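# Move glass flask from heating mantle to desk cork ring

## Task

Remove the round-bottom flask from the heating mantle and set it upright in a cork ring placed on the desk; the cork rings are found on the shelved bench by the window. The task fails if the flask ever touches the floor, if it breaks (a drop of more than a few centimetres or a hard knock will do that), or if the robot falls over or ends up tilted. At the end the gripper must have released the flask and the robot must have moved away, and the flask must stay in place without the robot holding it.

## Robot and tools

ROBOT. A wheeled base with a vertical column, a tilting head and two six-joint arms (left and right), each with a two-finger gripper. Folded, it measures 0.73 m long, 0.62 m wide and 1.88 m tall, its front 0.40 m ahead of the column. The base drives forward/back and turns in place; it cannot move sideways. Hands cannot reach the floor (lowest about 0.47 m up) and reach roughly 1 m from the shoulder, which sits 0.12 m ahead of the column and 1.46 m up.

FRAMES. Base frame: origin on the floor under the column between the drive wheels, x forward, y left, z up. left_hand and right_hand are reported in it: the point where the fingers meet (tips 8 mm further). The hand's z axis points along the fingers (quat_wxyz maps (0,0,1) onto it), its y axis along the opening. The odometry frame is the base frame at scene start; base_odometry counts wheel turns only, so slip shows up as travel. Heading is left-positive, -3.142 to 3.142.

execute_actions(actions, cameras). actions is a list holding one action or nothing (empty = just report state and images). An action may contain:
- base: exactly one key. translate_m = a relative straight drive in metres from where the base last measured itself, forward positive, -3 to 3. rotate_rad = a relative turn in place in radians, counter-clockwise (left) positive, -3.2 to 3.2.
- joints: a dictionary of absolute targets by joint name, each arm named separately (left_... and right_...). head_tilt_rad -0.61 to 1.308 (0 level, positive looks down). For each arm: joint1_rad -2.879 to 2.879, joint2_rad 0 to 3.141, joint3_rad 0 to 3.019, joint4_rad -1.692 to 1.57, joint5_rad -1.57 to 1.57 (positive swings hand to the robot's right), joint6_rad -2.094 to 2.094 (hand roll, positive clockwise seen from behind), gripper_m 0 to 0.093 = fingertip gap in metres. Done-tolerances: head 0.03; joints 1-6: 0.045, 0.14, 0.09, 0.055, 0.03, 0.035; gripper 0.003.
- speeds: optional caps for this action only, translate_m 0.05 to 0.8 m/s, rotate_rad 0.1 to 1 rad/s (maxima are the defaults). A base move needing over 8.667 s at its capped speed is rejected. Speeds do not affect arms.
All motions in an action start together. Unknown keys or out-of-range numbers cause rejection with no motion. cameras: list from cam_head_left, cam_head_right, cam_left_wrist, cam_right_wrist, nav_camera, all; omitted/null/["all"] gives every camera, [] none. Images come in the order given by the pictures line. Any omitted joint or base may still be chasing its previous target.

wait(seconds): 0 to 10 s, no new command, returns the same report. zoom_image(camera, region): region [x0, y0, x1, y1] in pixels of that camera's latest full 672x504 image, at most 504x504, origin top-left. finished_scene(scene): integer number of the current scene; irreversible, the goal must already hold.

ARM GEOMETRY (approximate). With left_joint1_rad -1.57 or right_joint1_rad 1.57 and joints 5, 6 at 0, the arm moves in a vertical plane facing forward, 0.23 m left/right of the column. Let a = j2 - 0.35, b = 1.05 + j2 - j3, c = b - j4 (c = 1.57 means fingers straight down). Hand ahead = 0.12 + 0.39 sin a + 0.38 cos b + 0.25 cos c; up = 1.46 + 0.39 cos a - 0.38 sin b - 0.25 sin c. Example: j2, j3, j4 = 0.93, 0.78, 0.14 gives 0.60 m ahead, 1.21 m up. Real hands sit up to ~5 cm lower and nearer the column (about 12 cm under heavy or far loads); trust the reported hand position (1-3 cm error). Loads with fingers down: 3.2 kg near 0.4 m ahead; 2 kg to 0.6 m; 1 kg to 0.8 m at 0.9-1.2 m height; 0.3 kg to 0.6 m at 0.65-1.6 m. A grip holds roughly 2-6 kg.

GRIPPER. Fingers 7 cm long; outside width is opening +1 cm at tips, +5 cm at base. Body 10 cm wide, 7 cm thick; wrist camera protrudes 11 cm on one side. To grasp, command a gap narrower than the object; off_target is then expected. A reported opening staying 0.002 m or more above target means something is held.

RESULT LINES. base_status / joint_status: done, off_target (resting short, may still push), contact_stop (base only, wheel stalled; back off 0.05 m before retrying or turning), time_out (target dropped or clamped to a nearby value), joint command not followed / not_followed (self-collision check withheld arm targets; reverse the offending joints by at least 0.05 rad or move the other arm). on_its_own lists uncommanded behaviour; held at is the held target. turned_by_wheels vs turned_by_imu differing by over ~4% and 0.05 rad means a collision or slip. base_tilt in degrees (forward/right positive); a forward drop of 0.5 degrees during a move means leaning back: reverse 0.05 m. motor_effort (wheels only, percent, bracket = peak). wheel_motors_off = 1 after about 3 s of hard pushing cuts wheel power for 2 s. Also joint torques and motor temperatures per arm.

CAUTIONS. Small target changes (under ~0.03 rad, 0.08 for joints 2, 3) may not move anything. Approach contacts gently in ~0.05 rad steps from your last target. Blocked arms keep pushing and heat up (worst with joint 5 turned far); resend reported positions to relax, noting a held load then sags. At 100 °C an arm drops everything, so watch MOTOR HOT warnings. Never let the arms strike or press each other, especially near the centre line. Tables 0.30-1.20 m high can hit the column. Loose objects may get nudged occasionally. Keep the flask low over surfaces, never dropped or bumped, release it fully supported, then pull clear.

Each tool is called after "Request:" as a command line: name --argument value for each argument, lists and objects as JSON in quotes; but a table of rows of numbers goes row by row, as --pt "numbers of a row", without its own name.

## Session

Request:
execute_actions --actions '[{"joints":{"head_tilt_rad":0.4}}]'

Scene clock: 0.83 s.
Joint torques (N m, as the arm reports them, + toward a larger angle): left_arm=[ 0.1  -7.79 -0.08 -0.96 -0.03 -0.01] | right_arm=[-0.9  -6.42 -0.54 -1.36  0.   -0.05]
Motor temperatures (°C, as the motors report them): left_arm=[24 24 23 25 24 24] | right_arm=[25 29 23 26 25 23]
base_odometry: x=+0.000 y=+0.000 heading=+0.000 (m, m, rad; odometry frame)
turned_by_wheels: +0.000 (rad since the last result)
turned_by_imu: +0.000 (rad since the last result)
base_tilt: forward=-0.2 right=-0.4 (deg)
base_status: not commanded
joint_positions: head_tilt_rad=+0.419 left_joint1_rad=-1.559 left_joint2_rad=+0.845 left_joint3_rad=+0.419 left_joint4_rad=-0.987 left_joint5_rad=-0.005 left_joint6_rad=+0.079 left_gripper_m=+0.095 right_joint1_rad=+1.601 right_joint2_rad=+0.898 right_joint3_rad=+0.418 right_joint4_rad=-0.965 right_joint5_rad=-0.027 right_joint6_rad=-0.073 right_gripper_m=+0.094
joint_status: all done
wheel_motors_off: 0
motor_effort: left_wheel=+1(1) right_wheel=+5(5) (%)
left_hand: x=+0.1543 y=+0.2279 z=+1.2592 quat_wxyz=(+0.430, -0.032, -0.902, +0.011) (m; base frame)
right_hand: x=+0.1465 y=-0.2146 z=+1.2540 quat_wxyz=(+0.444, +0.039, -0.895, -0.037) (m; base frame)
pictures: cam_head_left, cam_head_right, cam_left_wrist, cam_right_wrist, nav_camera
camera_calibration (this result's frames):
cam_head_left: T_world_to_cam=[[0.0595233, -0.998126, 0.0141684, 0.0044898], [-0.390594, -0.0363503, -0.919845, 1.43634], [0.918637, 0.0492181, -0.392026, 0.486718], [0, 0, 0, 1]] pos_world=[0.113643, 0.0327375, 1.51196]
cam_head_right: T_world_to_cam=[[0.06498, -0.997856, -0.0078721, -0.0422695], [-0.408384, -0.0193943, -0.912604, 1.43067], [0.910494, 0.0625159, -0.408769, 0.517887], [0, 0, 0, 1]] pos_world=[0.115477, -0.0468082, 1.517]
cam_left_wrist: T_world_to_cam=[[-0.0493827, -0.997127, 0.0574446, 0.165478], [-0.0516438, 0.059987, 0.996862, -1.2581], [-0.997444, 0.0462611, -0.0544577, 0.336387], [0, 0, 0, 1]] pos_world=[0.278726, 0.224911, 1.26297]
cam_right_wrist: T_world_to_cam=[[0.0523274, -0.99459, -0.0897335, -0.109238], [-0.0281412, -0.0912896, 0.995427, -1.25223], [-0.998233, -0.0495629, -0.0327659, 0.300635], [0, 0, 0, 1]] pos_world=[0.270581, -0.208063, 1.24655]
Images, in order (width x height): cam_head_left 672x504, cam_head_right 672x504, cam_left_wrist 672x504, cam_right_wrist 672x504, nav_camera 672x504.

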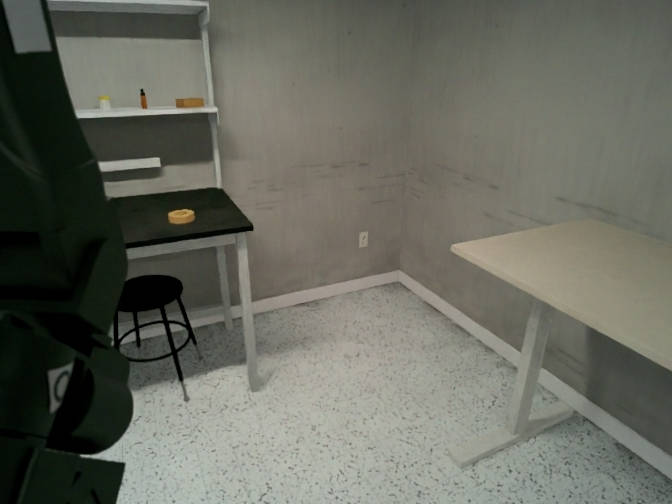

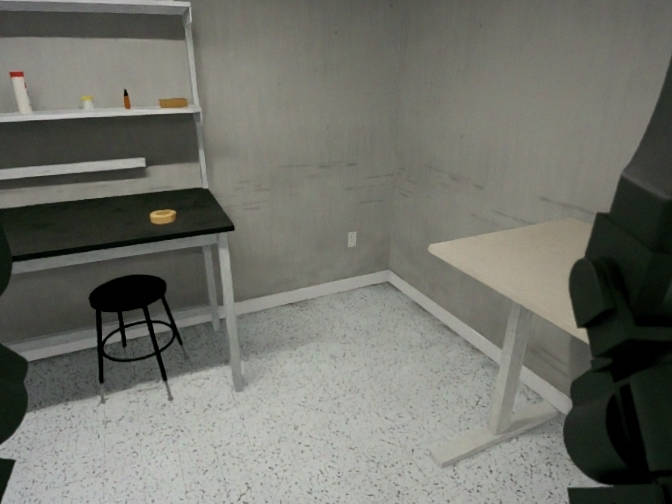

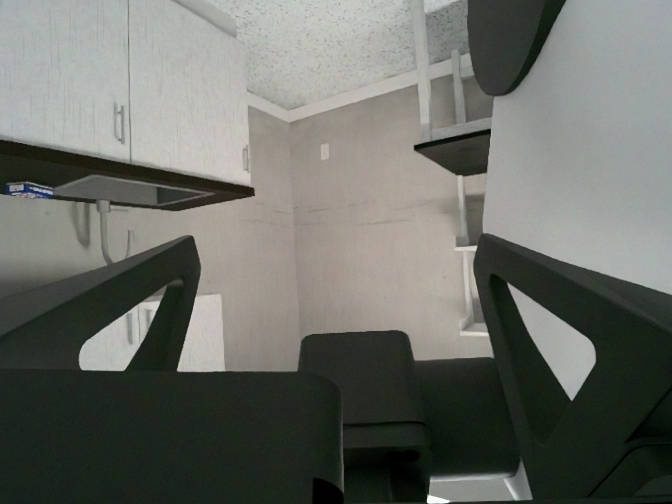

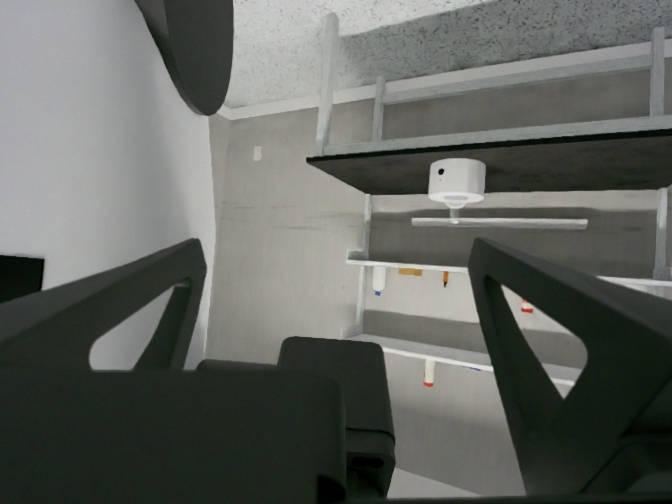

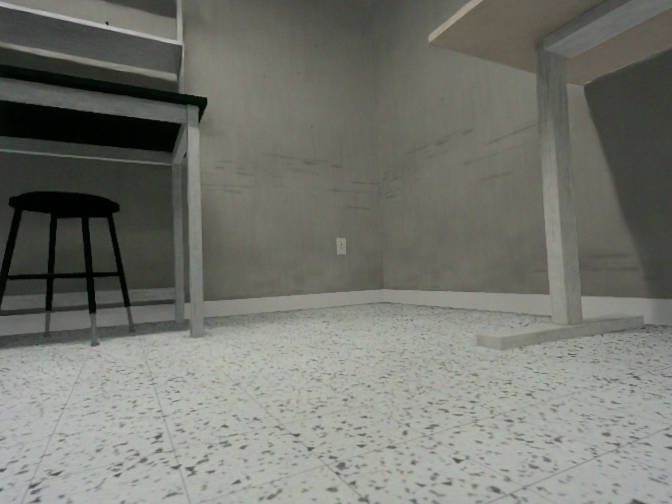

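Request:
execute_actions --actions '[{"base":{"rotate_rad":-2.43},"joints":{"head_tilt_rad":0.7,"right_joint1_rad":1.575,"right_joint2_rad":0.94,"right_joint3_rad":1.17,"right_joint4_rad":-0.75,"right_joint5_rad":0,"right_joint6_rad":0}}]' --cameras '["cam_head_left"]'

Request:
execute_actions --actions '[{"base":{"translate_m":0.4}}]' --cameras '["cam_head_left","cam_head_right"]'

Scene clock: 16.60 s.
Joint torques (N m, as the arm reports them, + toward a larger angle): left_arm=[ 0.13 -8.01 -0.02 -1.1  -0.05 -0.03] | right_arm=[ -1.42 -13.6    7.55   0.68   0.09   0.04]
Motor temperatures (°C, as the motors report them): left_arm=[24 25 23 25 24 24] | right_arm=[25 29 24 26 25 23]
base_odometry: x=+0.000 y=+0.000 heading=-2.429 (m, m, rad; odometry frame)
turned_by_wheels: -2.429 (rad since the last result)
turned_by_imu: -2.400 (rad since the last result)
base_tilt: forward=-0.2 right=-0.4 (deg)
base_status: done
joint_positions: head_tilt_rad=+0.703 left_joint1_rad=-1.559 left_joint2_rad=+0.845 left_joint3_rad=+0.419 left_joint4_rad=-0.987 left_joint5_rad=-0.005 left_joint6_rad=+0.079 left_gripper_m=+0.095 right_joint1_rad=+1.583 right_joint2_rad=+0.931 right_joint3_rad=+1.149 right_joint4_rad=-0.751 right_joint5_rad=-0.001 right_joint6_rad=-0.007 right_gripper_m=+0.095
joint_status: all done
wheel_motors_off: 0
motor_effort: left_wheel=+2(52) right_wheel=-3(42) (%)
left_hand: x=+0.1543 y=+0.2279 z=+1.2592 quat_wxyz=(+0.430, -0.032, -0.902, +0.011) (m; base frame)
right_hand: x=+0.5919 y=-0.2201 z=+1.2496 quat_wxyz=(+0.005, +0.006, -1.000, -0.006) (m; base frame)
pictures: cam_head_left
camera_calibration (this result's frames):
cam_head_left: T_world_to_cam=[[0.0611096, -0.998126, -0.00306418, 0.0309487], [-0.632518, -0.0363503, -0.773692, 1.22336], [0.772131, 0.0492181, -0.633555, 0.865998], [0, 0, 0, 1]] pos_world=[0.103246, 0.0327375, 1.49526]
Images, in order (width x height): cam_head_left 672x504.

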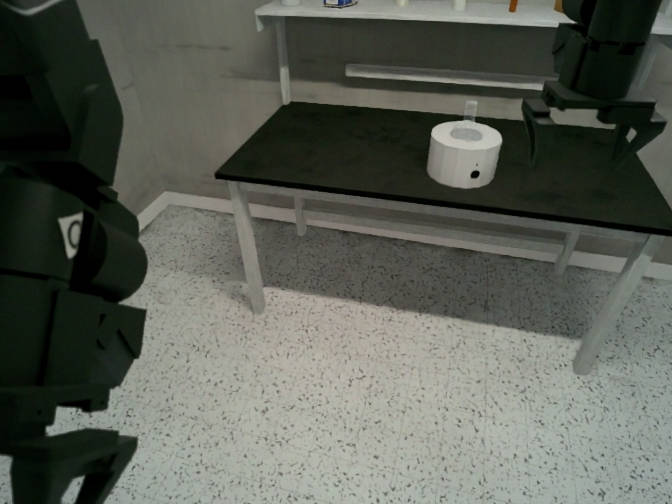

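Scene clock: 18.87 s.
Joint torques (N m, as the arm reports them, + toward a larger angle): left_arm=[-0.63 -8.   -0.18 -1.08 -0.03  0.  ] | right_arm=[ -1.44 -13.77   7.51   0.69   0.09   0.04]
Motor temperatures (°C, as the motors report them): left_arm=[24 25 23 25 24 24] | right_arm=[25 29 24 26 25 23]
base_odometry: x=-0.303 y=-0.261 heading=-2.430 (m, m, rad; odometry frame)
turned_by_wheels: -0.001 (rad since the last result)
turned_by_imu: -0.001 (rad since the last result)
base_tilt: forward=-0.2 right=-0.4 (deg)
base_status: done
joint_positions: head_tilt_rad=+0.704 left_joint1_rad=-1.559 left_joint2_rad=+0.845 left_joint3_rad=+0.421 left_joint4_rad=-0.987 left_joint5_rad=-0.005 left_joint6_rad=+0.079 left_gripper_m=+0.095 right_joint1_rad=+1.583 right_joint2_rad=+0.931 right_joint3_rad=+1.149 right_joint4_rad=-0.751 right_joint5_rad=-0.001 right_joint6_rad=-0.007 right_gripper_m=+0.095
joint_status: not commanded
wheel_motors_off: 0
motor_effort: left_wheel=+1(58) right_wheel=+1(55) (%)
left_hand: x=+0.1553 y=+0.2279 z=+1.2589 quat_wxyz=(+0.429, -0.032, -0.903, +0.011) (m; base frame)
right_hand: x=+0.5919 y=-0.2201 z=+1.2496 quat_wxyz=(+0.005, +0.006, -1.000, -0.006) (m; base frame)
pictures: cam_head_left, cam_head_right
camera_calibration (this result's frames):
cam_head_left: T_world_to_cam=[[0.0611073, -0.998126, -0.00310958, 0.0310187], [-0.633093, -0.0363503, -0.773222, 1.22267], [0.77166, 0.0492181, -0.634128, 0.866904], [0, 0, 0, 1]] pos_world=[0.103212, 0.0327375, 1.49522]
cam_head_right: T_world_to_cam=[[0.0601578, -0.997856, -0.0257957, -0.0144261], [-0.648135, -0.0193943, -0.761278, 1.20962], [0.759146, 0.0625159, -0.647912, 0.893735], [0, 0, 0, 1]] pos_world=[0.106388, -0.0468082, 1.49954]
Images, in order (width x height): cam_head_left 672x504, cam_head_right 672x504.

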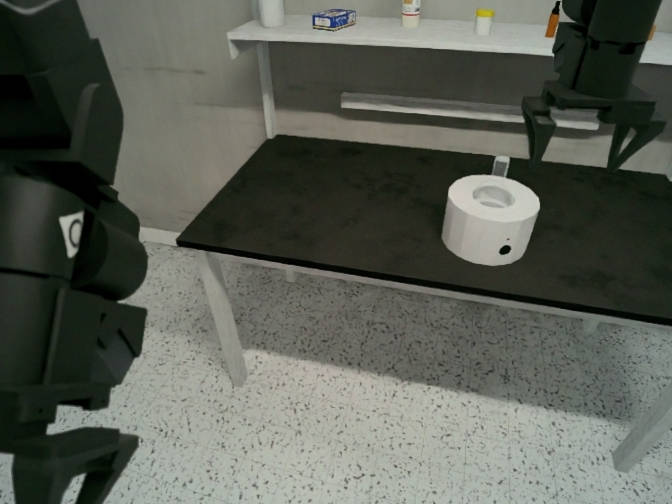

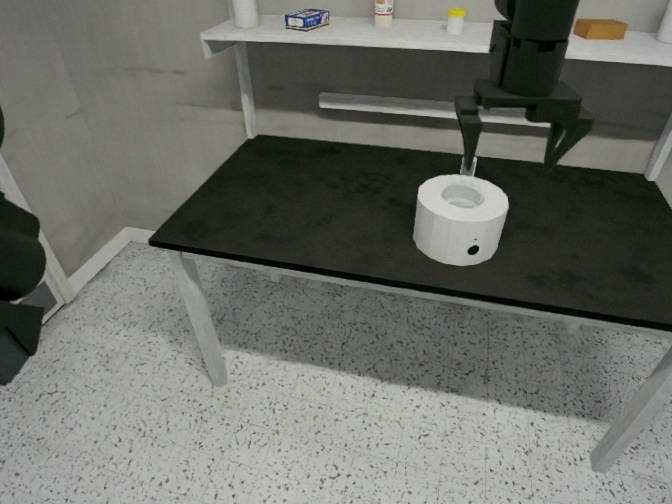

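Request:
execute_actions --actions '[{"base":{"rotate_rad":-0.078},"joints":{"right_joint2_rad":1.42,"right_joint3_rad":1.61,"right_joint4_rad":-0.66}}]' --cameras '[]'

Request:
execute_actions --actions '[{"base":{"translate_m":0.4},"speeds":{"translate_m":0.4}}]' --cameras '["cam_head_left","cam_right_wrist"]'

Scene clock: 23.50 s.
Joint torques (N m, as the arm reports them, + toward a larger angle): left_arm=[-0.06 -8.14 -0.18 -0.96 -0.03  0.  ] | right_arm=[ -1.38 -19.04   8.61   0.9    0.09   0.04]
Motor temperatures (°C, as the motors report them): left_arm=[24 25 23 25 24 24] | right_arm=[25 30 25 26 25 23]
base_odometry: x=-0.303 y=-0.262 heading=-2.505 (m, m, rad; odometry frame)
turned_by_wheels: -0.076 (rad since the last result)
turned_by_imu: -0.075 (rad since the last result)
base_tilt: forward=-0.1 right=-0.3 (deg)
base_status: done
joint_positions: head_tilt_rad=+0.704 left_joint1_rad=-1.559 left_joint2_rad=+0.845 left_joint3_rad=+0.421 left_joint4_rad=-0.987 left_joint5_rad=-0.005 left_joint6_rad=+0.079 left_gripper_m=+0.095 right_joint1_rad=+1.580 right_joint2_rad=+1.426 right_joint3_rad=+1.568 right_joint4_rad=-0.665 right_joint5_rad=-0.001 right_joint6_rad=-0.007 right_gripper_m=+0.095
joint_status: all done
wheel_motors_off: 0
motor_effort: left_wheel=+3(47) right_wheel=-3(47) (%)
left_hand: x=+0.1553 y=+0.2279 z=+1.2589 quat_wxyz=(+0.429, -0.032, -0.903, +0.011) (m; base frame)
right_hand: x=+0.6991 y=-0.2193 z=+1.0913 quat_wxyz=(+0.000, +0.006, -1.000, -0.005) (m; base frame)
pictures: none
No camera images: the call's "cameras" was empty. Leave "cameras" out to get every camera's image.

Scene clock: 25.93 s.
Joint torques (N m, as the arm reports them, + toward a larger angle): left_arm=[-0.59 -8.36 -0.04 -1.01 -0.03  0.01] | right_arm=[ -1.36 -19.27   8.28   0.92   0.08   0.04]
Motor temperatures (°C, as the motors report them): left_arm=[24 25 23 25 24 24] | right_arm=[25 30 25 26 25 23]
base_odometry: x=-0.625 y=-0.499 heading=-2.506 (m, m, rad; odometry frame)
turned_by_wheels: -0.001 (rad since the last result)
turned_by_imu: -0.001 (rad since the last result)
base_tilt: forward=-0.2 right=-0.3 (deg)
base_status: done
joint_positions: head_tilt_rad=+0.704 left_joint1_rad=-1.559 left_joint2_rad=+0.845 left_joint3_rad=+0.419 left_joint4_rad=-0.987 left_joint5_rad=-0.005 left_joint6_rad=+0.079 left_gripper_m=+0.095 right_joint1_rad=+1.580 right_joint2_rad=+1.426 right_joint3_rad=+1.574 right_joint4_rad=-0.665 right_joint5_rad=-0.001 right_joint6_rad=-0.007 right_gripper_m=+0.095
joint_status: not commanded
wheel_motors_off: 0
motor_effort: left_wheel=-2(35) right_wheel=+1(66) (%)
left_hand: x=+0.1545 y=+0.2279 z=+1.2591 quat_wxyz=(+0.430, -0.032, -0.902, +0.011) (m; base frame)
right_hand: x=+0.7022 y=-0.2195 z=+1.0927 quat_wxyz=(-0.003, +0.006, -1.000, -0.005) (m; base frame)
pictures: cam_head_left, cam_right_wrist
camera_calibration (this result's frames):
cam_head_left: T_world_to_cam=[[0.061107, -0.998126, -0.00311528, 0.0310275], [-0.633165, -0.0363503, -0.773163, 1.22258], [0.771601, 0.0492181, -0.6342, 0.867018], [0, 0, 0, 1]] pos_world=[0.103208, 0.0327375, 1.49521]
cam_right_wrist: T_world_to_cam=[[0.0115288, -0.999895, 0.00880969, -0.237919], [-0.817088, -0.00434176, 0.576497, -0.0456377], [-0.576398, -0.0138446, -0.817052, 1.41845], [0, 0, 0, 1]] pos_world=[0.783047, -0.218454, 1.18736]
Images, in order (width x height): cam_head_left 672x504, cam_right_wrist 672x504.

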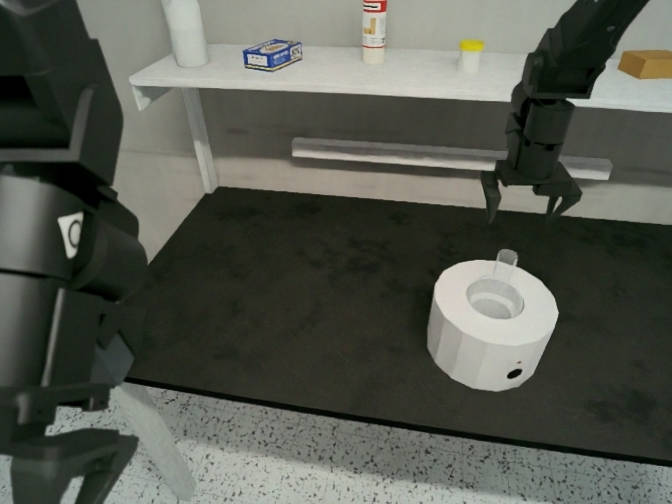

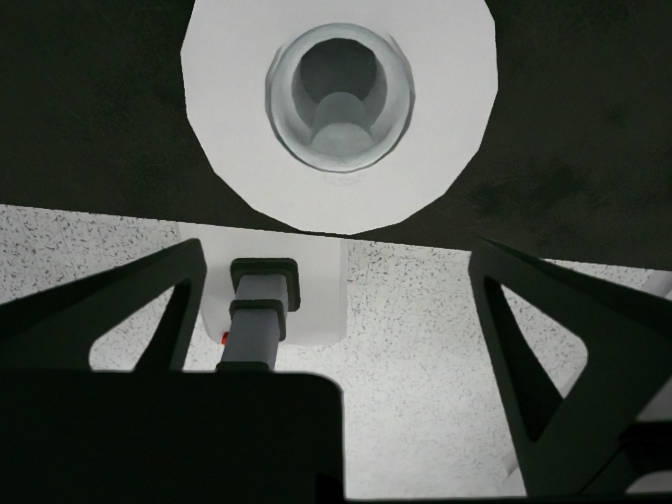

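Request:
execute_actions --actions '[{"base":{"translate_m":0.013},"joints":{"right_joint2_rad":1.6,"right_joint3_rad":1.67,"right_joint4_rad":-0.55}}]' --cameras '["cam_right_wrist"]'

Request:
execute_actions --actions '[{"joints":{"right_joint2_rad":1.71,"right_joint3_rad":1.73,"right_joint4_rad":-0.52}}]' --cameras '["cam_right_wrist"]'

Scene clock: 31.17 s.
Joint torques (N m, as the arm reports them, + toward a larger angle): left_arm=[-0.2  -8.3  -0.09 -1.04 -0.06 -0.02] | right_arm=[ -1.33 -19.15   5.58   0.71   0.08   0.04]
Motor temperatures (°C, as the motors report them): left_arm=[24 25 23 25 24 24] | right_arm=[25 31 26 26 25 23]
base_odometry: x=-0.635 y=-0.507 heading=-2.506 (m, m, rad; odometry frame)
turned_by_wheels: +0.000 (rad since the last result)
turned_by_imu: -0.001 (rad since the last result)
base_tilt: forward=-0.1 right=-0.4 (deg)
base_status: done
joint_positions: head_tilt_rad=+0.704 left_joint1_rad=-1.559 left_joint2_rad=+0.845 left_joint3_rad=+0.421 left_joint4_rad=-0.987 left_joint5_rad=-0.005 left_joint6_rad=+0.079 left_gripper_m=+0.095 right_joint1_rad=+1.580 right_joint2_rad=+1.598 right_joint3_rad=+1.663 right_joint4_rad=-0.549 right_joint5_rad=-0.001 right_joint6_rad=-0.007 right_gripper_m=+0.095
joint_status: all done
wheel_motors_off: 0
motor_effort: left_wheel=+1(30) right_wheel=+0(34) (%)
left_hand: x=+0.1553 y=+0.2279 z=+1.2589 quat_wxyz=(+0.429, -0.032, -0.903, +0.011) (m; base frame)
right_hand: x=+0.7108 y=-0.2189 z=+1.0133 quat_wxyz=(-0.020, +0.006, -1.000, -0.005) (m; base frame)
pictures: cam_right_wrist
camera_calibration (this result's frames):
cam_right_wrist: T_world_to_cam=[[0.0109707, -0.999899, 0.00903177, -0.236481], [-0.835768, -0.00421033, 0.549067, 0.0482648], [-0.548973, -0.0135721, -0.83573, 1.358], [0, 0, 0, 1]] pos_world=[0.788437, -0.217823, 1.11055]
Images, in order (width x height): cam_right_wrist 672x504.

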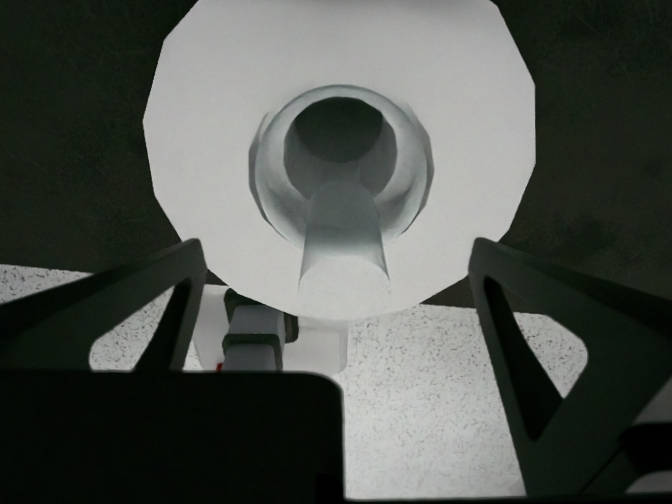

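Scene clock: 32.27 s.
Joint torques (N m, as the arm reports them, + toward a larger angle): left_arm=[-0.07 -8.35 -0.15 -1.13 -0.03  0.02] | right_arm=[ -1.32 -17.85   6.31   1.04   0.08   0.04]
Motor temperatures (°C, as the motors report them): left_arm=[24 25 23 25 24 24] | right_arm=[25 31 26 26 25 23]
base_odometry: x=-0.635 y=-0.507 heading=-2.506 (m, m, rad; odometry frame)
turned_by_wheels: +0.000 (rad since the last result)
turned_by_imu: +0.000 (rad since the last result)
base_tilt: forward=-0.2 right=-0.4 (deg)
base_status: not commanded
joint_positions: head_tilt_rad=+0.704 left_joint1_rad=-1.559 left_joint2_rad=+0.845 left_joint3_rad=+0.421 left_joint4_rad=-0.987 left_joint5_rad=-0.005 left_joint6_rad=+0.079 left_gripper_m=+0.095 right_joint1_rad=+1.580 right_joint2_rad=+1.694 right_joint3_rad=+1.709 right_joint4_rad=-0.527 right_joint5_rad=-0.001 right_joint6_rad=-0.007 right_gripper_m=+0.095
joint_status: all done
wheel_motors_off: 0
motor_effort: left_wheel=-1(1) right_wheel=+0(1) (%)
left_hand: x=+0.1553 y=+0.2279 z=+1.2589 quat_wxyz=(+0.429, -0.032, -0.903, +0.011) (m; base frame)
right_hand: x=+0.6978 y=-0.2186 z=+0.9675 quat_wxyz=(-0.006, +0.006, -1.000, -0.005) (m; base frame)
pictures: cam_right_wrist
camera_calibration (this result's frames):
cam_right_wrist: T_world_to_cam=[[0.0114395, -0.999895, 0.00884668, -0.23577], [-0.820155, -0.00432122, 0.572125, 0.0292888], [-0.572027, -0.0138005, -0.820119, 1.31354], [0, 0, 0, 1]] pos_world=[0.778097, -0.217491, 1.06259]
Images, in order (width x height): cam_right_wrist 672x504.

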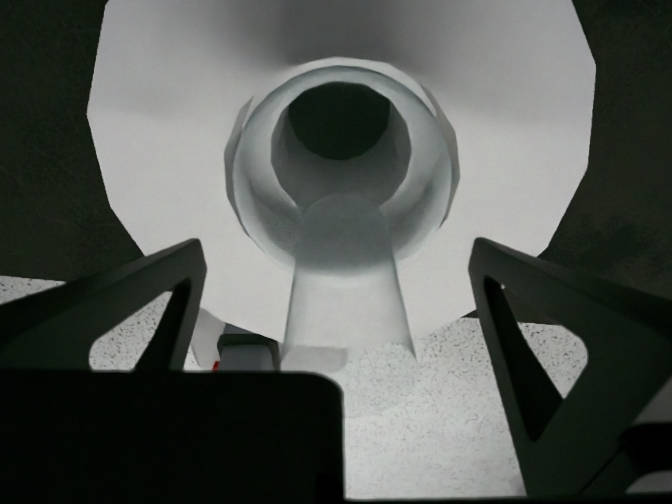

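Request:
execute_actions --actions '[{"joints":{"right_gripper_m":0.0}}]' --cameras '[]'

Request:
execute_actions --actions '[{"joints":{"right_joint2_rad":1.59,"right_joint3_rad":1.67,"right_joint4_rad":-0.57}}]' --cameras '[]'

Request:
execute_actions --actions '[{"joints":{"right_joint2_rad":1.47,"right_joint3_rad":1.61,"right_joint4_rad":-0.64}}]' --cameras '[]'

Request:
execute_actions --actions '[{"joints":{"right_joint2_rad":0.94,"right_joint3_rad":1.17,"right_joint4_rad":-0.75}}]' --cameras '["cam_head_left"]'

Request:
execute_actions --actions '[{"base":{"translate_m":-0.8},"speeds":{"translate_m":0.6}}]' --cameras '[]'

Request:
execute_actions --actions '[{"base":{"rotate_rad":2.82},"speeds":{"rotate_rad":0.8}}]' --cameras '["cam_head_left"]'

Request:
execute_actions --actions '[{"base":{"translate_m":1.0},"speeds":{"translate_m":0.6},"joints":{"left_joint1_rad":-1.57,"left_joint2_rad":1.39,"left_joint3_rad":1.4,"left_joint4_rad":-0.5,"left_joint6_rad":1.57,"left_gripper_m":0.065}}]' --cameras '["cam_head_left","cam_head_right"]'

Scene clock: 43.13 s.
Joint torques (N m, as the arm reports them, + toward a larger angle): left_arm=[ 0.11 -8.2  -0.2  -0.97 -0.01 -0.01] | right_arm=[ -1.29 -18.16   6.22   1.04  -0.03   0.04]
Motor temperatures (°C, as the motors report them): left_arm=[24 25 23 25 24 24] | right_arm=[25 31 26 26 25 23]
base_odometry: x=-0.635 y=-0.507 heading=-2.506 (m, m, rad; odometry frame)
turned_by_wheels: +0.000 (rad since the last result)
turned_by_imu: -0.001 (rad since the last result)
base_tilt: forward=-0.2 right=-0.4 (deg)
base_status: not commanded
joint_positions: head_tilt_rad=+0.704 left_joint1_rad=-1.559 left_joint2_rad=+0.845 left_joint3_rad=+0.421 left_joint4_rad=-0.987 left_joint5_rad=-0.005 left_joint6_rad=+0.079 left_gripper_m=+0.095 right_joint1_rad=+1.580 right_joint2_rad=+1.694 right_joint3_rad=+1.709 right_joint4_rad=-0.527 right_joint5_rad=+0.001 right_joint6_rad=-0.006 right_gripper_m=+0.033
joint_status: right_gripper_m off_target (ended at +0.033, target +0.000)
wheel_motors_off: 0
motor_effort: left_wheel=+0(0) right_wheel=+0(0) (%)
left_hand: x=+0.1553 y=+0.2279 z=+1.2589 quat_wxyz=(+0.429, -0.032, -0.903, +0.011) (m; base frame)
right_hand: x=+0.6978 y=-0.2190 z=+0.9675 quat_wxyz=(-0.006, +0.005, -1.000, -0.003) (m; base frame)
pictures: none
No camera images: the call's "cameras" was empty. Leave "cameras" out to get every camera's image.

Scene clock: 44.13 s.
Joint torques (N m, as the arm reports them, + toward a larger angle): left_arm=[-0.09 -8.07 -0.1  -0.93 -0.04  0.01] | right_arm=[ -1.35 -21.44   4.29   0.27  -0.03   0.03]
Motor temperatures (°C, as the motors report them): left_arm=[24 25 23 25 24 24] | right_arm=[25 32 26 26 25 23]
base_odometry: x=-0.635 y=-0.507 heading=-2.506 (m, m, rad; odometry frame)
turned_by_wheels: +0.000 (rad since the last result)
turned_by_imu: +0.000 (rad since the last result)
base_tilt: forward=-0.2 right=-0.3 (deg)
base_status: not commanded
joint_positions: head_tilt_rad=+0.704 left_joint1_rad=-1.559 left_joint2_rad=+0.845 left_joint3_rad=+0.421 left_joint4_rad=-0.987 left_joint5_rad=-0.005 left_joint6_rad=+0.079 left_gripper_m=+0.095 right_joint1_rad=+1.580 right_joint2_rad=+1.623 right_joint3_rad=+1.679 right_joint4_rad=-0.559 right_joint5_rad=+0.001 right_joint6_rad=-0.006 right_gripper_m=+0.033
joint_status: all done
wheel_motors_off: 0
motor_effort: left_wheel=+0(1) right_wheel=+0(0) (%)
left_hand: x=+0.1553 y=+0.2279 z=+1.2589 quat_wxyz=(+0.429, -0.032, -0.903, +0.011) (m; base frame)
right_hand: x=+0.7065 y=-0.2192 z=+1.0023 quat_wxyz=(-0.010, +0.005, -1.000, -0.003) (m; base frame)
pictures: none
No camera images: the call's "cameras" was empty. Leave "cameras" out to get every camera's image.

Scene clock: 45.43 s.
Joint torques (N m, as the arm reports them, + toward a larger angle): left_arm=[ 0.14 -8.24 -0.17 -0.99 -0.03  0.  ] | right_arm=[ -1.34 -20.26   5.36   0.35  -0.03   0.04]
Motor temperatures (°C, as the motors report them): left_arm=[24 25 23 25 24 24] | right_arm=[25 32 26 26 25 23]
base_odometry: x=-0.635 y=-0.507 heading=-2.506 (m, m, rad; odometry frame)
turned_by_wheels: +0.000 (rad since the last result)
turned_by_imu: +0.000 (rad since the last result)
base_tilt: forward=-0.2 right=-0.4 (deg)
base_status: not commanded
joint_positions: head_tilt_rad=+0.704 left_joint1_rad=-1.559 left_joint2_rad=+0.845 left_joint3_rad=+0.421 left_joint4_rad=-0.987 left_joint5_rad=-0.005 left_joint6_rad=+0.079 left_gripper_m=+0.095 right_joint1_rad=+1.580 right_joint2_rad=+1.490 right_joint3_rad=+1.610 right_joint4_rad=-0.633 right_joint5_rad=+0.001 right_joint6_rad=-0.006 right_gripper_m=+0.033
joint_status: all done
wheel_motors_off: 0
motor_effort: left_wheel=-2(2) right_wheel=+0(1) (%)
left_hand: x=+0.1553 y=+0.2279 z=+1.2589 quat_wxyz=(+0.429, -0.032, -0.903, +0.011) (m; base frame)
right_hand: x=+0.7059 y=-0.2197 z=+1.0643 quat_wxyz=(-0.005, +0.005, -1.000, -0.003) (m; base frame)
pictures: none
No camera images: the call's "cameras" was empty. Leave "cameras" out to get every camera's image.

Scene clock: 46.73 s.
Joint torques (N m, as the arm reports them, + toward a larger angle): left_arm=[-0.06 -8.21 -0.15 -0.92 -0.02  0.01] | right_arm=[ -1.41 -13.65   5.62   0.55  -0.03   0.03]
Motor temperatures (°C, as the motors report them): left_arm=[24 25 23 25 24 24] | right_arm=[25 32 25 26 25 23]
base_odometry: x=-0.635 y=-0.507 heading=-2.506 (m, m, rad; odometry frame)
turned_by_wheels: +0.000 (rad since the last result)
turned_by_imu: +0.000 (rad since the last result)
base_tilt: forward=-0.1 right=-0.4 (deg)
base_status: not commanded
joint_positions: head_tilt_rad=+0.704 left_joint1_rad=-1.559 left_joint2_rad=+0.845 left_joint3_rad=+0.420 left_joint4_rad=-0.987 left_joint5_rad=-0.005 left_joint6_rad=+0.079 left_gripper_m=+0.095 right_joint1_rad=+1.580 right_joint2_rad=+0.925 right_joint3_rad=+1.178 right_joint4_rad=-0.746 right_joint5_rad=+0.001 right_joint6_rad=-0.006 right_gripper_m=+0.033
joint_status: all done
wheel_motors_off: 0
motor_effort: left_wheel=+1(1) right_wheel=+0(1) (%)
left_hand: x=+0.1551 y=+0.2279 z=+1.2589 quat_wxyz=(+0.429, -0.032, -0.903, +0.011) (m; base frame)
right_hand: x=+0.6100 y=-0.2217 z=+1.2604 quat_wxyz=(-0.016, +0.005, -1.000, -0.003) (m; base frame)
pictures: cam_head_left
camera_calibration (this result's frames):
cam_head_left: T_world_to_cam=[[0.0611067, -0.998126, -0.00312012, 0.031035], [-0.633226, -0.0363503, -0.773113, 1.22251], [0.771551, 0.0492181, -0.634261, 0.867115], [0, 0, 0, 1]] pos_world=[0.103205, 0.0327375, 1.49521]
Images, in order (width x height): cam_head_left 672x504.

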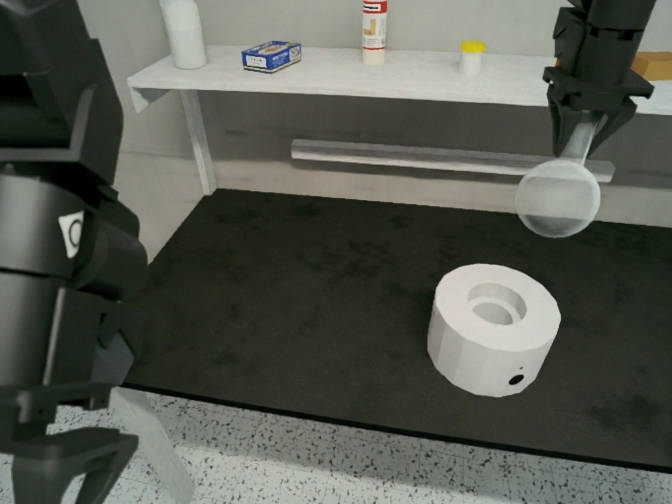

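Scene clock: 49.73 s.
Joint torques (N m, as the arm reports them, + toward a larger angle): left_arm=[-0.09 -8.13 -0.15 -1.   -0.05  0.  ] | right_arm=[ -1.37 -13.86   5.83   0.53  -0.03   0.03]
Motor temperatures (°C, as the motors report them): left_arm=[24 25 23 25 24 24] | right_arm=[25 32 25 26 25 23]
base_odometry: x=+0.009 y=-0.032 heading=-2.506 (m, m, rad; odometry frame)
turned_by_wheels: +0.000 (rad since the last result)
turned_by_imu: -0.001 (rad since the last result)
base_tilt: forward=-0.2 right=-0.3 (deg)
base_status: done
joint_positions: head_tilt_rad=+0.704 left_joint1_rad=-1.559 left_joint2_rad=+0.845 left_joint3_rad=+0.419 left_joint4_rad=-0.987 left_joint5_rad=-0.005 left_joint6_rad=+0.079 left_gripper_m=+0.095 right_joint1_rad=+1.580 right_joint2_rad=+0.927 right_joint3_rad=+1.175 right_joint4_rad=-0.746 right_joint5_rad=+0.001 right_joint6_rad=-0.006 right_gripper_m=+0.033
joint_status: not commanded
wheel_motors_off: 0
motor_effort: left_wheel=-1(35) right_wheel=+0(43) (%)
left_hand: x=+0.1541 y=+0.2279 z=+1.2592 quat_wxyz=(+0.430, -0.032, -0.902, +0.011) (m; base frame)
right_hand: x=+0.6076 y=-0.2217 z=+1.2581 quat_wxyz=(-0.013, +0.005, -1.000, -0.003) (m; base frame)
pictures: none
No camera images: the call's "cameras" was empty. Leave "cameras" out to get every camera's image.

Scene clock: 54.37 s.
Joint torques (N m, as the arm reports them, + toward a larger angle): left_arm=[-0.23 -8.56 -0.07 -1.02 -0.01 -0.01] | right_arm=[ -1.26 -13.7    5.78   0.56   0.01   0.02]
Motor temperatures (°C, as the motors report them): left_arm=[24 25 23 25 24 24] | right_arm=[25 32 25 26 25 23]
base_odometry: x=+0.009 y=-0.032 heading=+0.313 (m, m, rad; odometry frame)
turned_by_wheels: +2.819 (rad since the last result)
turned_by_imu: +2.786 (rad since the last result)
base_tilt: forward=-0.2 right=-0.4 (deg)
base_status: done
joint_positions: head_tilt_rad=+0.704 left_joint1_rad=-1.559 left_joint2_rad=+0.845 left_joint3_rad=+0.419 left_joint4_rad=-0.987 left_joint5_rad=-0.005 left_joint6_rad=+0.079 left_gripper_m=+0.095 right_joint1_rad=+1.580 right_joint2_rad=+0.927 right_joint3_rad=+1.175 right_joint4_rad=-0.746 right_joint5_rad=+0.001 right_joint6_rad=-0.006 right_gripper_m=+0.033
joint_status: not commanded
wheel_motors_off: 0
motor_effort: left_wheel=-1(38) right_wheel=+3(55) (%)
left_hand: x=+0.1541 y=+0.2279 z=+1.2592 quat_wxyz=(+0.430, -0.032, -0.902, +0.011) (m; base frame)
right_hand: x=+0.6076 y=-0.2216 z=+1.2581 quat_wxyz=(-0.013, +0.005, -1.000, -0.004) (m; base frame)
pictures: cam_head_left
camera_calibration (this result's frames):
cam_head_left: T_world_to_cam=[[0.0611064, -0.998126, -0.00312598, 0.031044], [-0.6333, -0.0363503, -0.773052, 1.22242], [0.77149, 0.0492181, -0.634335, 0.867232], [0, 0, 0, 1]] pos_world=[0.1032, 0.0327375, 1.49521]
Images, in order (width x height): cam_head_left 672x504.

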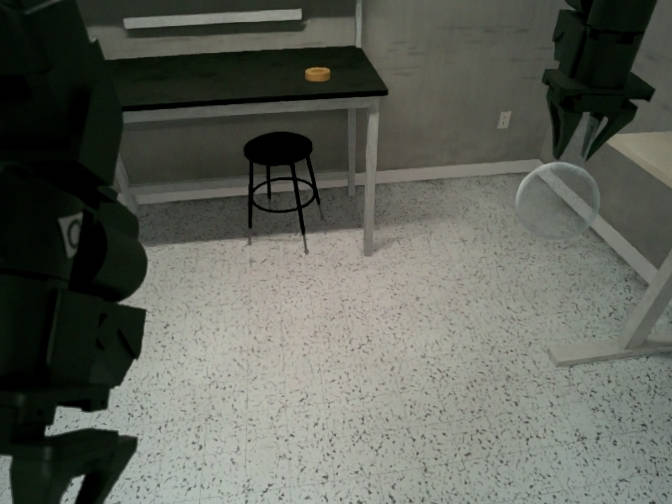

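Scene clock: 57.87 s.
Joint torques (N m, as the arm reports them, + toward a larger angle): left_arm=[ -0.81 -20.54   4.66   0.41   0.04   0.1 ] | right_arm=[ -1.31 -13.83   5.85   0.56   0.01   0.03]
Motor temperatures (°C, as the motors report them): left_arm=[24 25 23 25 24 24] | right_arm=[25 31 25 26 25 23]
base_odometry: x=+0.960 y=+0.276 heading=+0.313 (m, m, rad; odometry frame)
turned_by_wheels: +0.001 (rad since the last result)
turned_by_imu: +0.000 (rad since the last result)
base_tilt: forward=-0.1 right=-0.4 (deg)
base_status: done
joint_positions: head_tilt_rad=+0.704 left_joint1_rad=-1.563 left_joint2_rad=+1.387 left_joint3_rad=+1.394 left_joint4_rad=-0.502 left_joint5_rad=-0.005 left_joint6_rad=+1.560 left_gripper_m=+0.065 right_joint1_rad=+1.580 right_joint2_rad=+0.928 right_joint3_rad=+1.174 right_joint4_rad=-0.746 right_joint5_rad=+0.001 right_joint6_rad=-0.006 right_gripper_m=+0.033
joint_status: all done
wheel_motors_off: 0
motor_effort: left_wheel=+0(54) right_wheel=-1(60) (%)
left_hand: x=+0.6559 y=+0.2305 z=+1.0752 quat_wxyz=(-0.006, -0.702, -0.712, -0.014) (m; base frame)
right_hand: x=+0.6069 y=-0.2216 z=+1.2575 quat_wxyz=(-0.012, +0.005, -1.000, -0.004) (m; base frame)
pictures: cam_head_left, cam_head_right
camera_calibration (this result's frames):
cam_head_left: T_world_to_cam=[[0.0611064, -0.998126, -0.00312694, 0.0310455], [-0.633312, -0.0363503, -0.773042, 1.2224], [0.77148, 0.0492181, -0.634347, 0.867251], [0, 0, 0, 1]] pos_world=[0.1032, 0.0327375, 1.4952]
cam_head_right: T_world_to_cam=[[0.0601505, -0.997856, -0.0258127, -0.0143994], [-0.648351, -0.0193943, -0.761094, 1.20934], [0.758961, 0.0625159, -0.648128, 0.894076], [0, 0, 0, 1]] pos_world=[0.106376, -0.0468082, 1.49953]
Images, in order (width x height): cam_head_left 672x504, cam_head_right 672x504.

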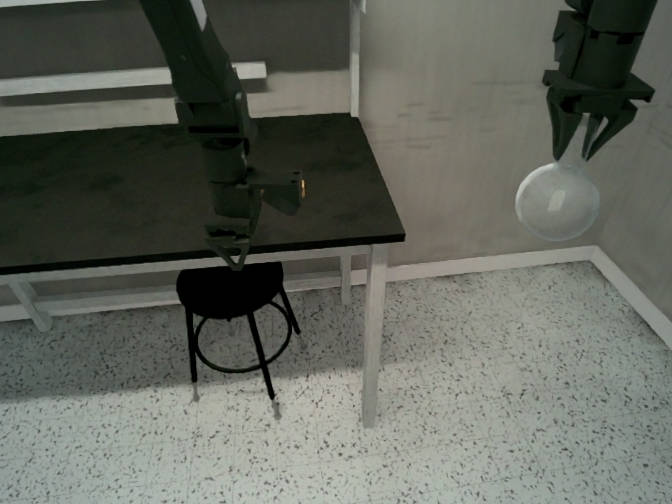

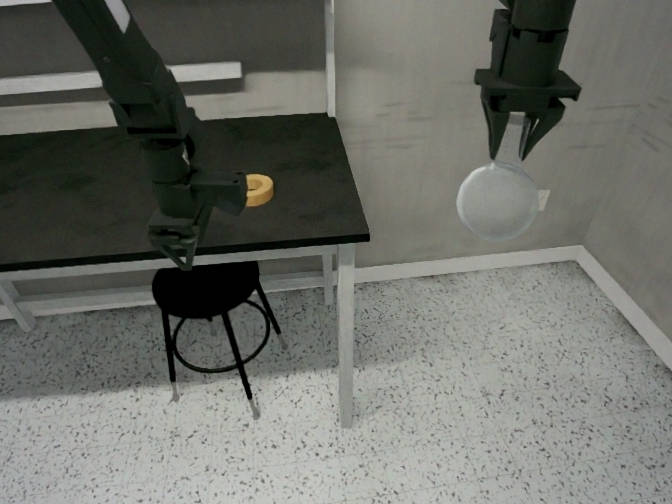

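Request:
execute_actions --actions '[{"base":{"translate_m":0.35},"speeds":{"translate_m":0.4},"joints":{"left_joint2_rad":1.55,"left_joint3_rad":1.5,"left_joint4_rad":-0.46}}]' --cameras '["cam_left_wrist","cam_head_right"]'

Scene clock: 65.63 s.
Joint torques (N m, as the arm reports them, + toward a larger angle): left_arm=[ -0.3  -21.35   4.66   0.5    0.04   0.11] | right_arm=[ -1.31 -13.87   5.95   0.57   0.01   0.03]
Motor temperatures (°C, as the motors report them): left_arm=[24 26 23 25 24 24] | right_arm=[25 31 25 26 25 23]
base_odometry: x=+1.293 y=+0.384 heading=+0.314 (m, m, rad; odometry frame)
turned_by_wheels: +0.001 (rad since the last result)
turned_by_imu: -0.001 (rad since the last result)
base_tilt: forward=-0.1 right=-0.4 (deg)
base_status: done
joint_positions: head_tilt_rad=+0.704 left_joint1_rad=-1.563 left_joint2_rad=+1.549 left_joint3_rad=+1.487 left_joint4_rad=-0.463 left_joint5_rad=-0.005 left_joint6_rad=+1.561 left_gripper_m=+0.065 right_joint1_rad=+1.580 right_joint2_rad=+0.928 right_joint3_rad=+1.173 right_joint4_rad=-0.746 right_joint5_rad=+0.001 right_joint6_rad=-0.006 right_gripper_m=+0.033
joint_status: all done
wheel_motors_off: 0
motor_effort: left_wheel=+1(37) right_wheel=-1(32) (%)
left_hand: x=+0.6524 y=+0.2310 z=+1.0066 quat_wxyz=(+0.005, -0.702, -0.712, -0.004) (m; base frame)
right_hand: x=+0.6062 y=-0.2216 z=+1.2570 quat_wxyz=(-0.011, +0.005, -1.000, -0.004) (m; base frame)
pictures: cam_head_right, cam_left_wrist
camera_calibration (this result's frames):
cam_head_right: T_world_to_cam=[[0.0601504, -0.997856, -0.0258129, -0.0143991], [-0.648354, -0.0193943, -0.761092, 1.20934], [0.758959, 0.0625159, -0.64813, 0.89408], [0, 0, 0, 1]] pos_world=[0.106376, -0.0468082, 1.49953]
cam_left_wrist: T_world_to_cam=[[-0.999958, -0.00643936, 0.00655566, 0.65027], [-0.00124471, 0.801746, 0.597663, -0.783169], [-0.00910454, 0.59763, -0.80172, 0.799371], [0, 0, 0, 1]] pos_world=[0.656545, 0.154362, 1.10468]
Images, in order (width x height): cam_head_right 672x504, cam_left_wrist 672x504.

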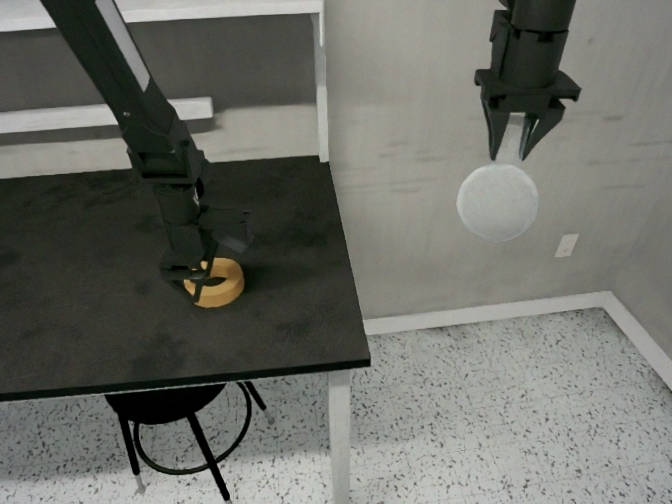

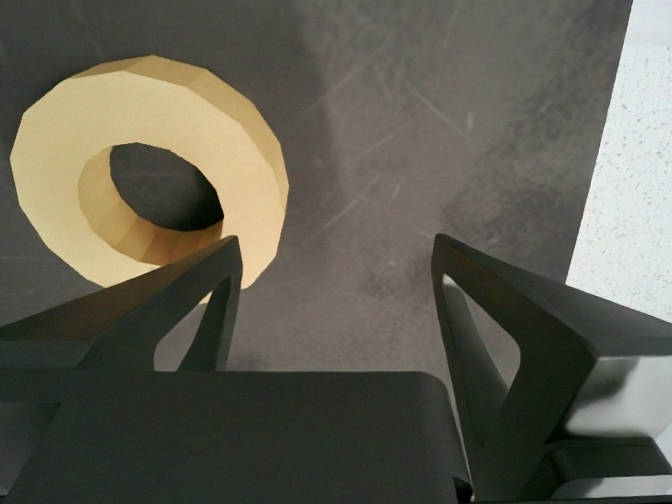

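Request:
execute_actions --actions '[{"base":{"translate_m":0.034},"joints":{"left_joint2_rad":1.63,"left_joint3_rad":1.545,"left_joint4_rad":-0.43}}]' --cameras '["cam_left_wrist"]'

Request:
execute_actions --actions '[{"joints":{"left_joint2_rad":1.72,"left_joint3_rad":1.60,"left_joint4_rad":-0.4}}]' --cameras '["cam_left_wrist"]'

Scene clock: 71.57 s.
Joint torques (N m, as the arm reports them, + toward a larger angle): left_arm=[ -0.85 -19.13   4.32   0.6    0.06   0.11] | right_arm=[ -1.29 -13.77   5.99   0.53   0.01   0.04]
Motor temperatures (°C, as the motors report them): left_arm=[24 26 23 25 24 24] | right_arm=[25 31 25 26 25 23]
base_odometry: x=+1.326 y=+0.394 heading=+0.314 (m, m, rad; odometry frame)
turned_by_wheels: +0.000 (rad since the last result)
turned_by_imu: -0.001 (rad since the last result)
base_tilt: forward=-0.2 right=-0.4 (deg)
base_status: done
joint_positions: head_tilt_rad=+0.704 left_joint1_rad=-1.563 left_joint2_rad=+1.604 left_joint3_rad=+1.535 left_joint4_rad=-0.434 left_joint5_rad=-0.005 left_joint6_rad=+1.561 left_gripper_m=+0.065 right_joint1_rad=+1.580 right_joint2_rad=+0.930 right_joint3_rad=+1.171 right_joint4_rad=-0.746 right_joint5_rad=+0.001 right_joint6_rad=-0.006 right_gripper_m=+0.033
joint_status: all done
wheel_motors_off: 0
motor_effort: left_wheel=+2(34) right_wheel=+0(33) (%)
left_hand: x=+0.6626 y=+0.2312 z=+0.9855 quat_wxyz=(-0.003, -0.702, -0.712, -0.012) (m; base frame)
right_hand: x=+0.6050 y=-0.2216 z=+1.2558 quat_wxyz=(-0.009, +0.005, -1.000, -0.004) (m; base frame)
pictures: cam_left_wrist
camera_calibration (this result's frames):
cam_left_wrist: T_world_to_cam=[[-0.999859, -0.00628279, -0.0155686, 0.682292], [-0.0143421, 0.801694, 0.597563, -0.761865], [0.00872691, 0.597702, -0.801671, 0.770494], [0, 0, 0, 1]] pos_world=[0.664545, 0.154543, 1.08357]
Images, in order (width x height): cam_left_wrist 672x504.

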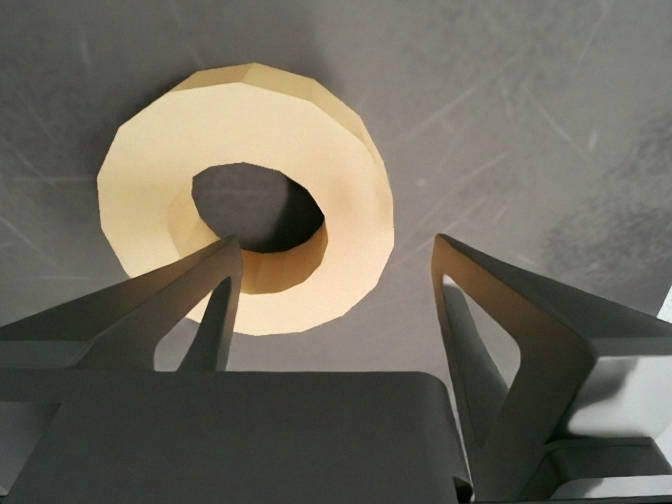

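Scene clock: 72.53 s.
Joint torques (N m, as the arm reports them, + toward a larger angle): left_arm=[ -0.47 -17.17   4.12   0.88   0.06   0.08] | right_arm=[ -1.44 -13.89   6.06   0.53   0.02   0.03]
Motor temperatures (°C, as the motors report them): left_arm=[24 26 23 25 24 24] | right_arm=[25 31 26 26 25 23]
base_odometry: x=+1.326 y=+0.394 heading=+0.314 (m, m, rad; odometry frame)
turned_by_wheels: +0.000 (rad since the last result)
turned_by_imu: +0.000 (rad since the last result)
base_tilt: forward=-0.2 right=-0.4 (deg)
base_status: not commanded
joint_positions: head_tilt_rad=+0.704 left_joint1_rad=-1.563 left_joint2_rad=+1.662 left_joint3_rad=+1.595 left_joint4_rad=-0.415 left_joint5_rad=-0.005 left_joint6_rad=+1.561 left_gripper_m=+0.065 right_joint1_rad=+1.580 right_joint2_rad=+0.930 right_joint3_rad=+1.171 right_joint4_rad=-0.746 right_joint5_rad=+0.001 right_joint6_rad=-0.006 right_gripper_m=+0.033
joint_status: all done
wheel_motors_off: 0
motor_effort: left_wheel=+2(2) right_wheel=+0(1) (%)
left_hand: x=+0.6748 y=+0.2311 z=+0.9649 quat_wxyz=(-0.010, -0.702, -0.712, -0.019) (m; base frame)
right_hand: x=+0.6050 y=-0.2216 z=+1.2558 quat_wxyz=(-0.009, +0.005, -1.000, -0.004) (m; base frame)
pictures: cam_left_wrist
camera_calibration (this result's frames):
cam_left_wrist: T_world_to_cam=[[-0.999317, -0.00557256, -0.0365352, 0.713906], [-0.0262959, 0.801849, 0.596948, -0.740733], [0.0259691, 0.597501, -0.801447, 0.742172], [0, 0, 0, 1]] pos_world=[0.674666, 0.154485, 1.06307]
Images, in order (width x height): cam_left_wrist 672x504.

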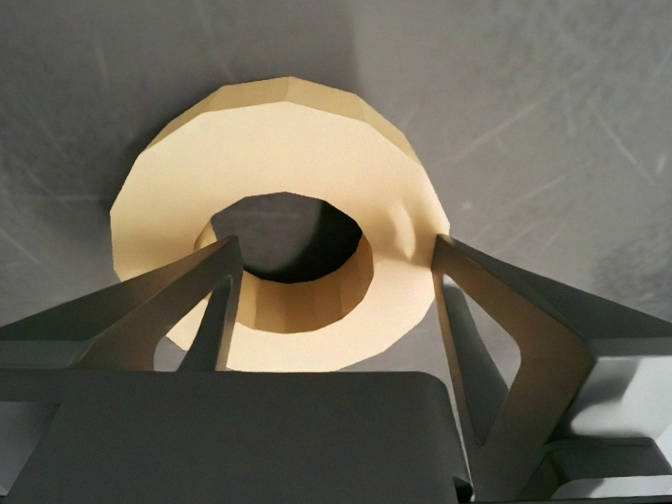

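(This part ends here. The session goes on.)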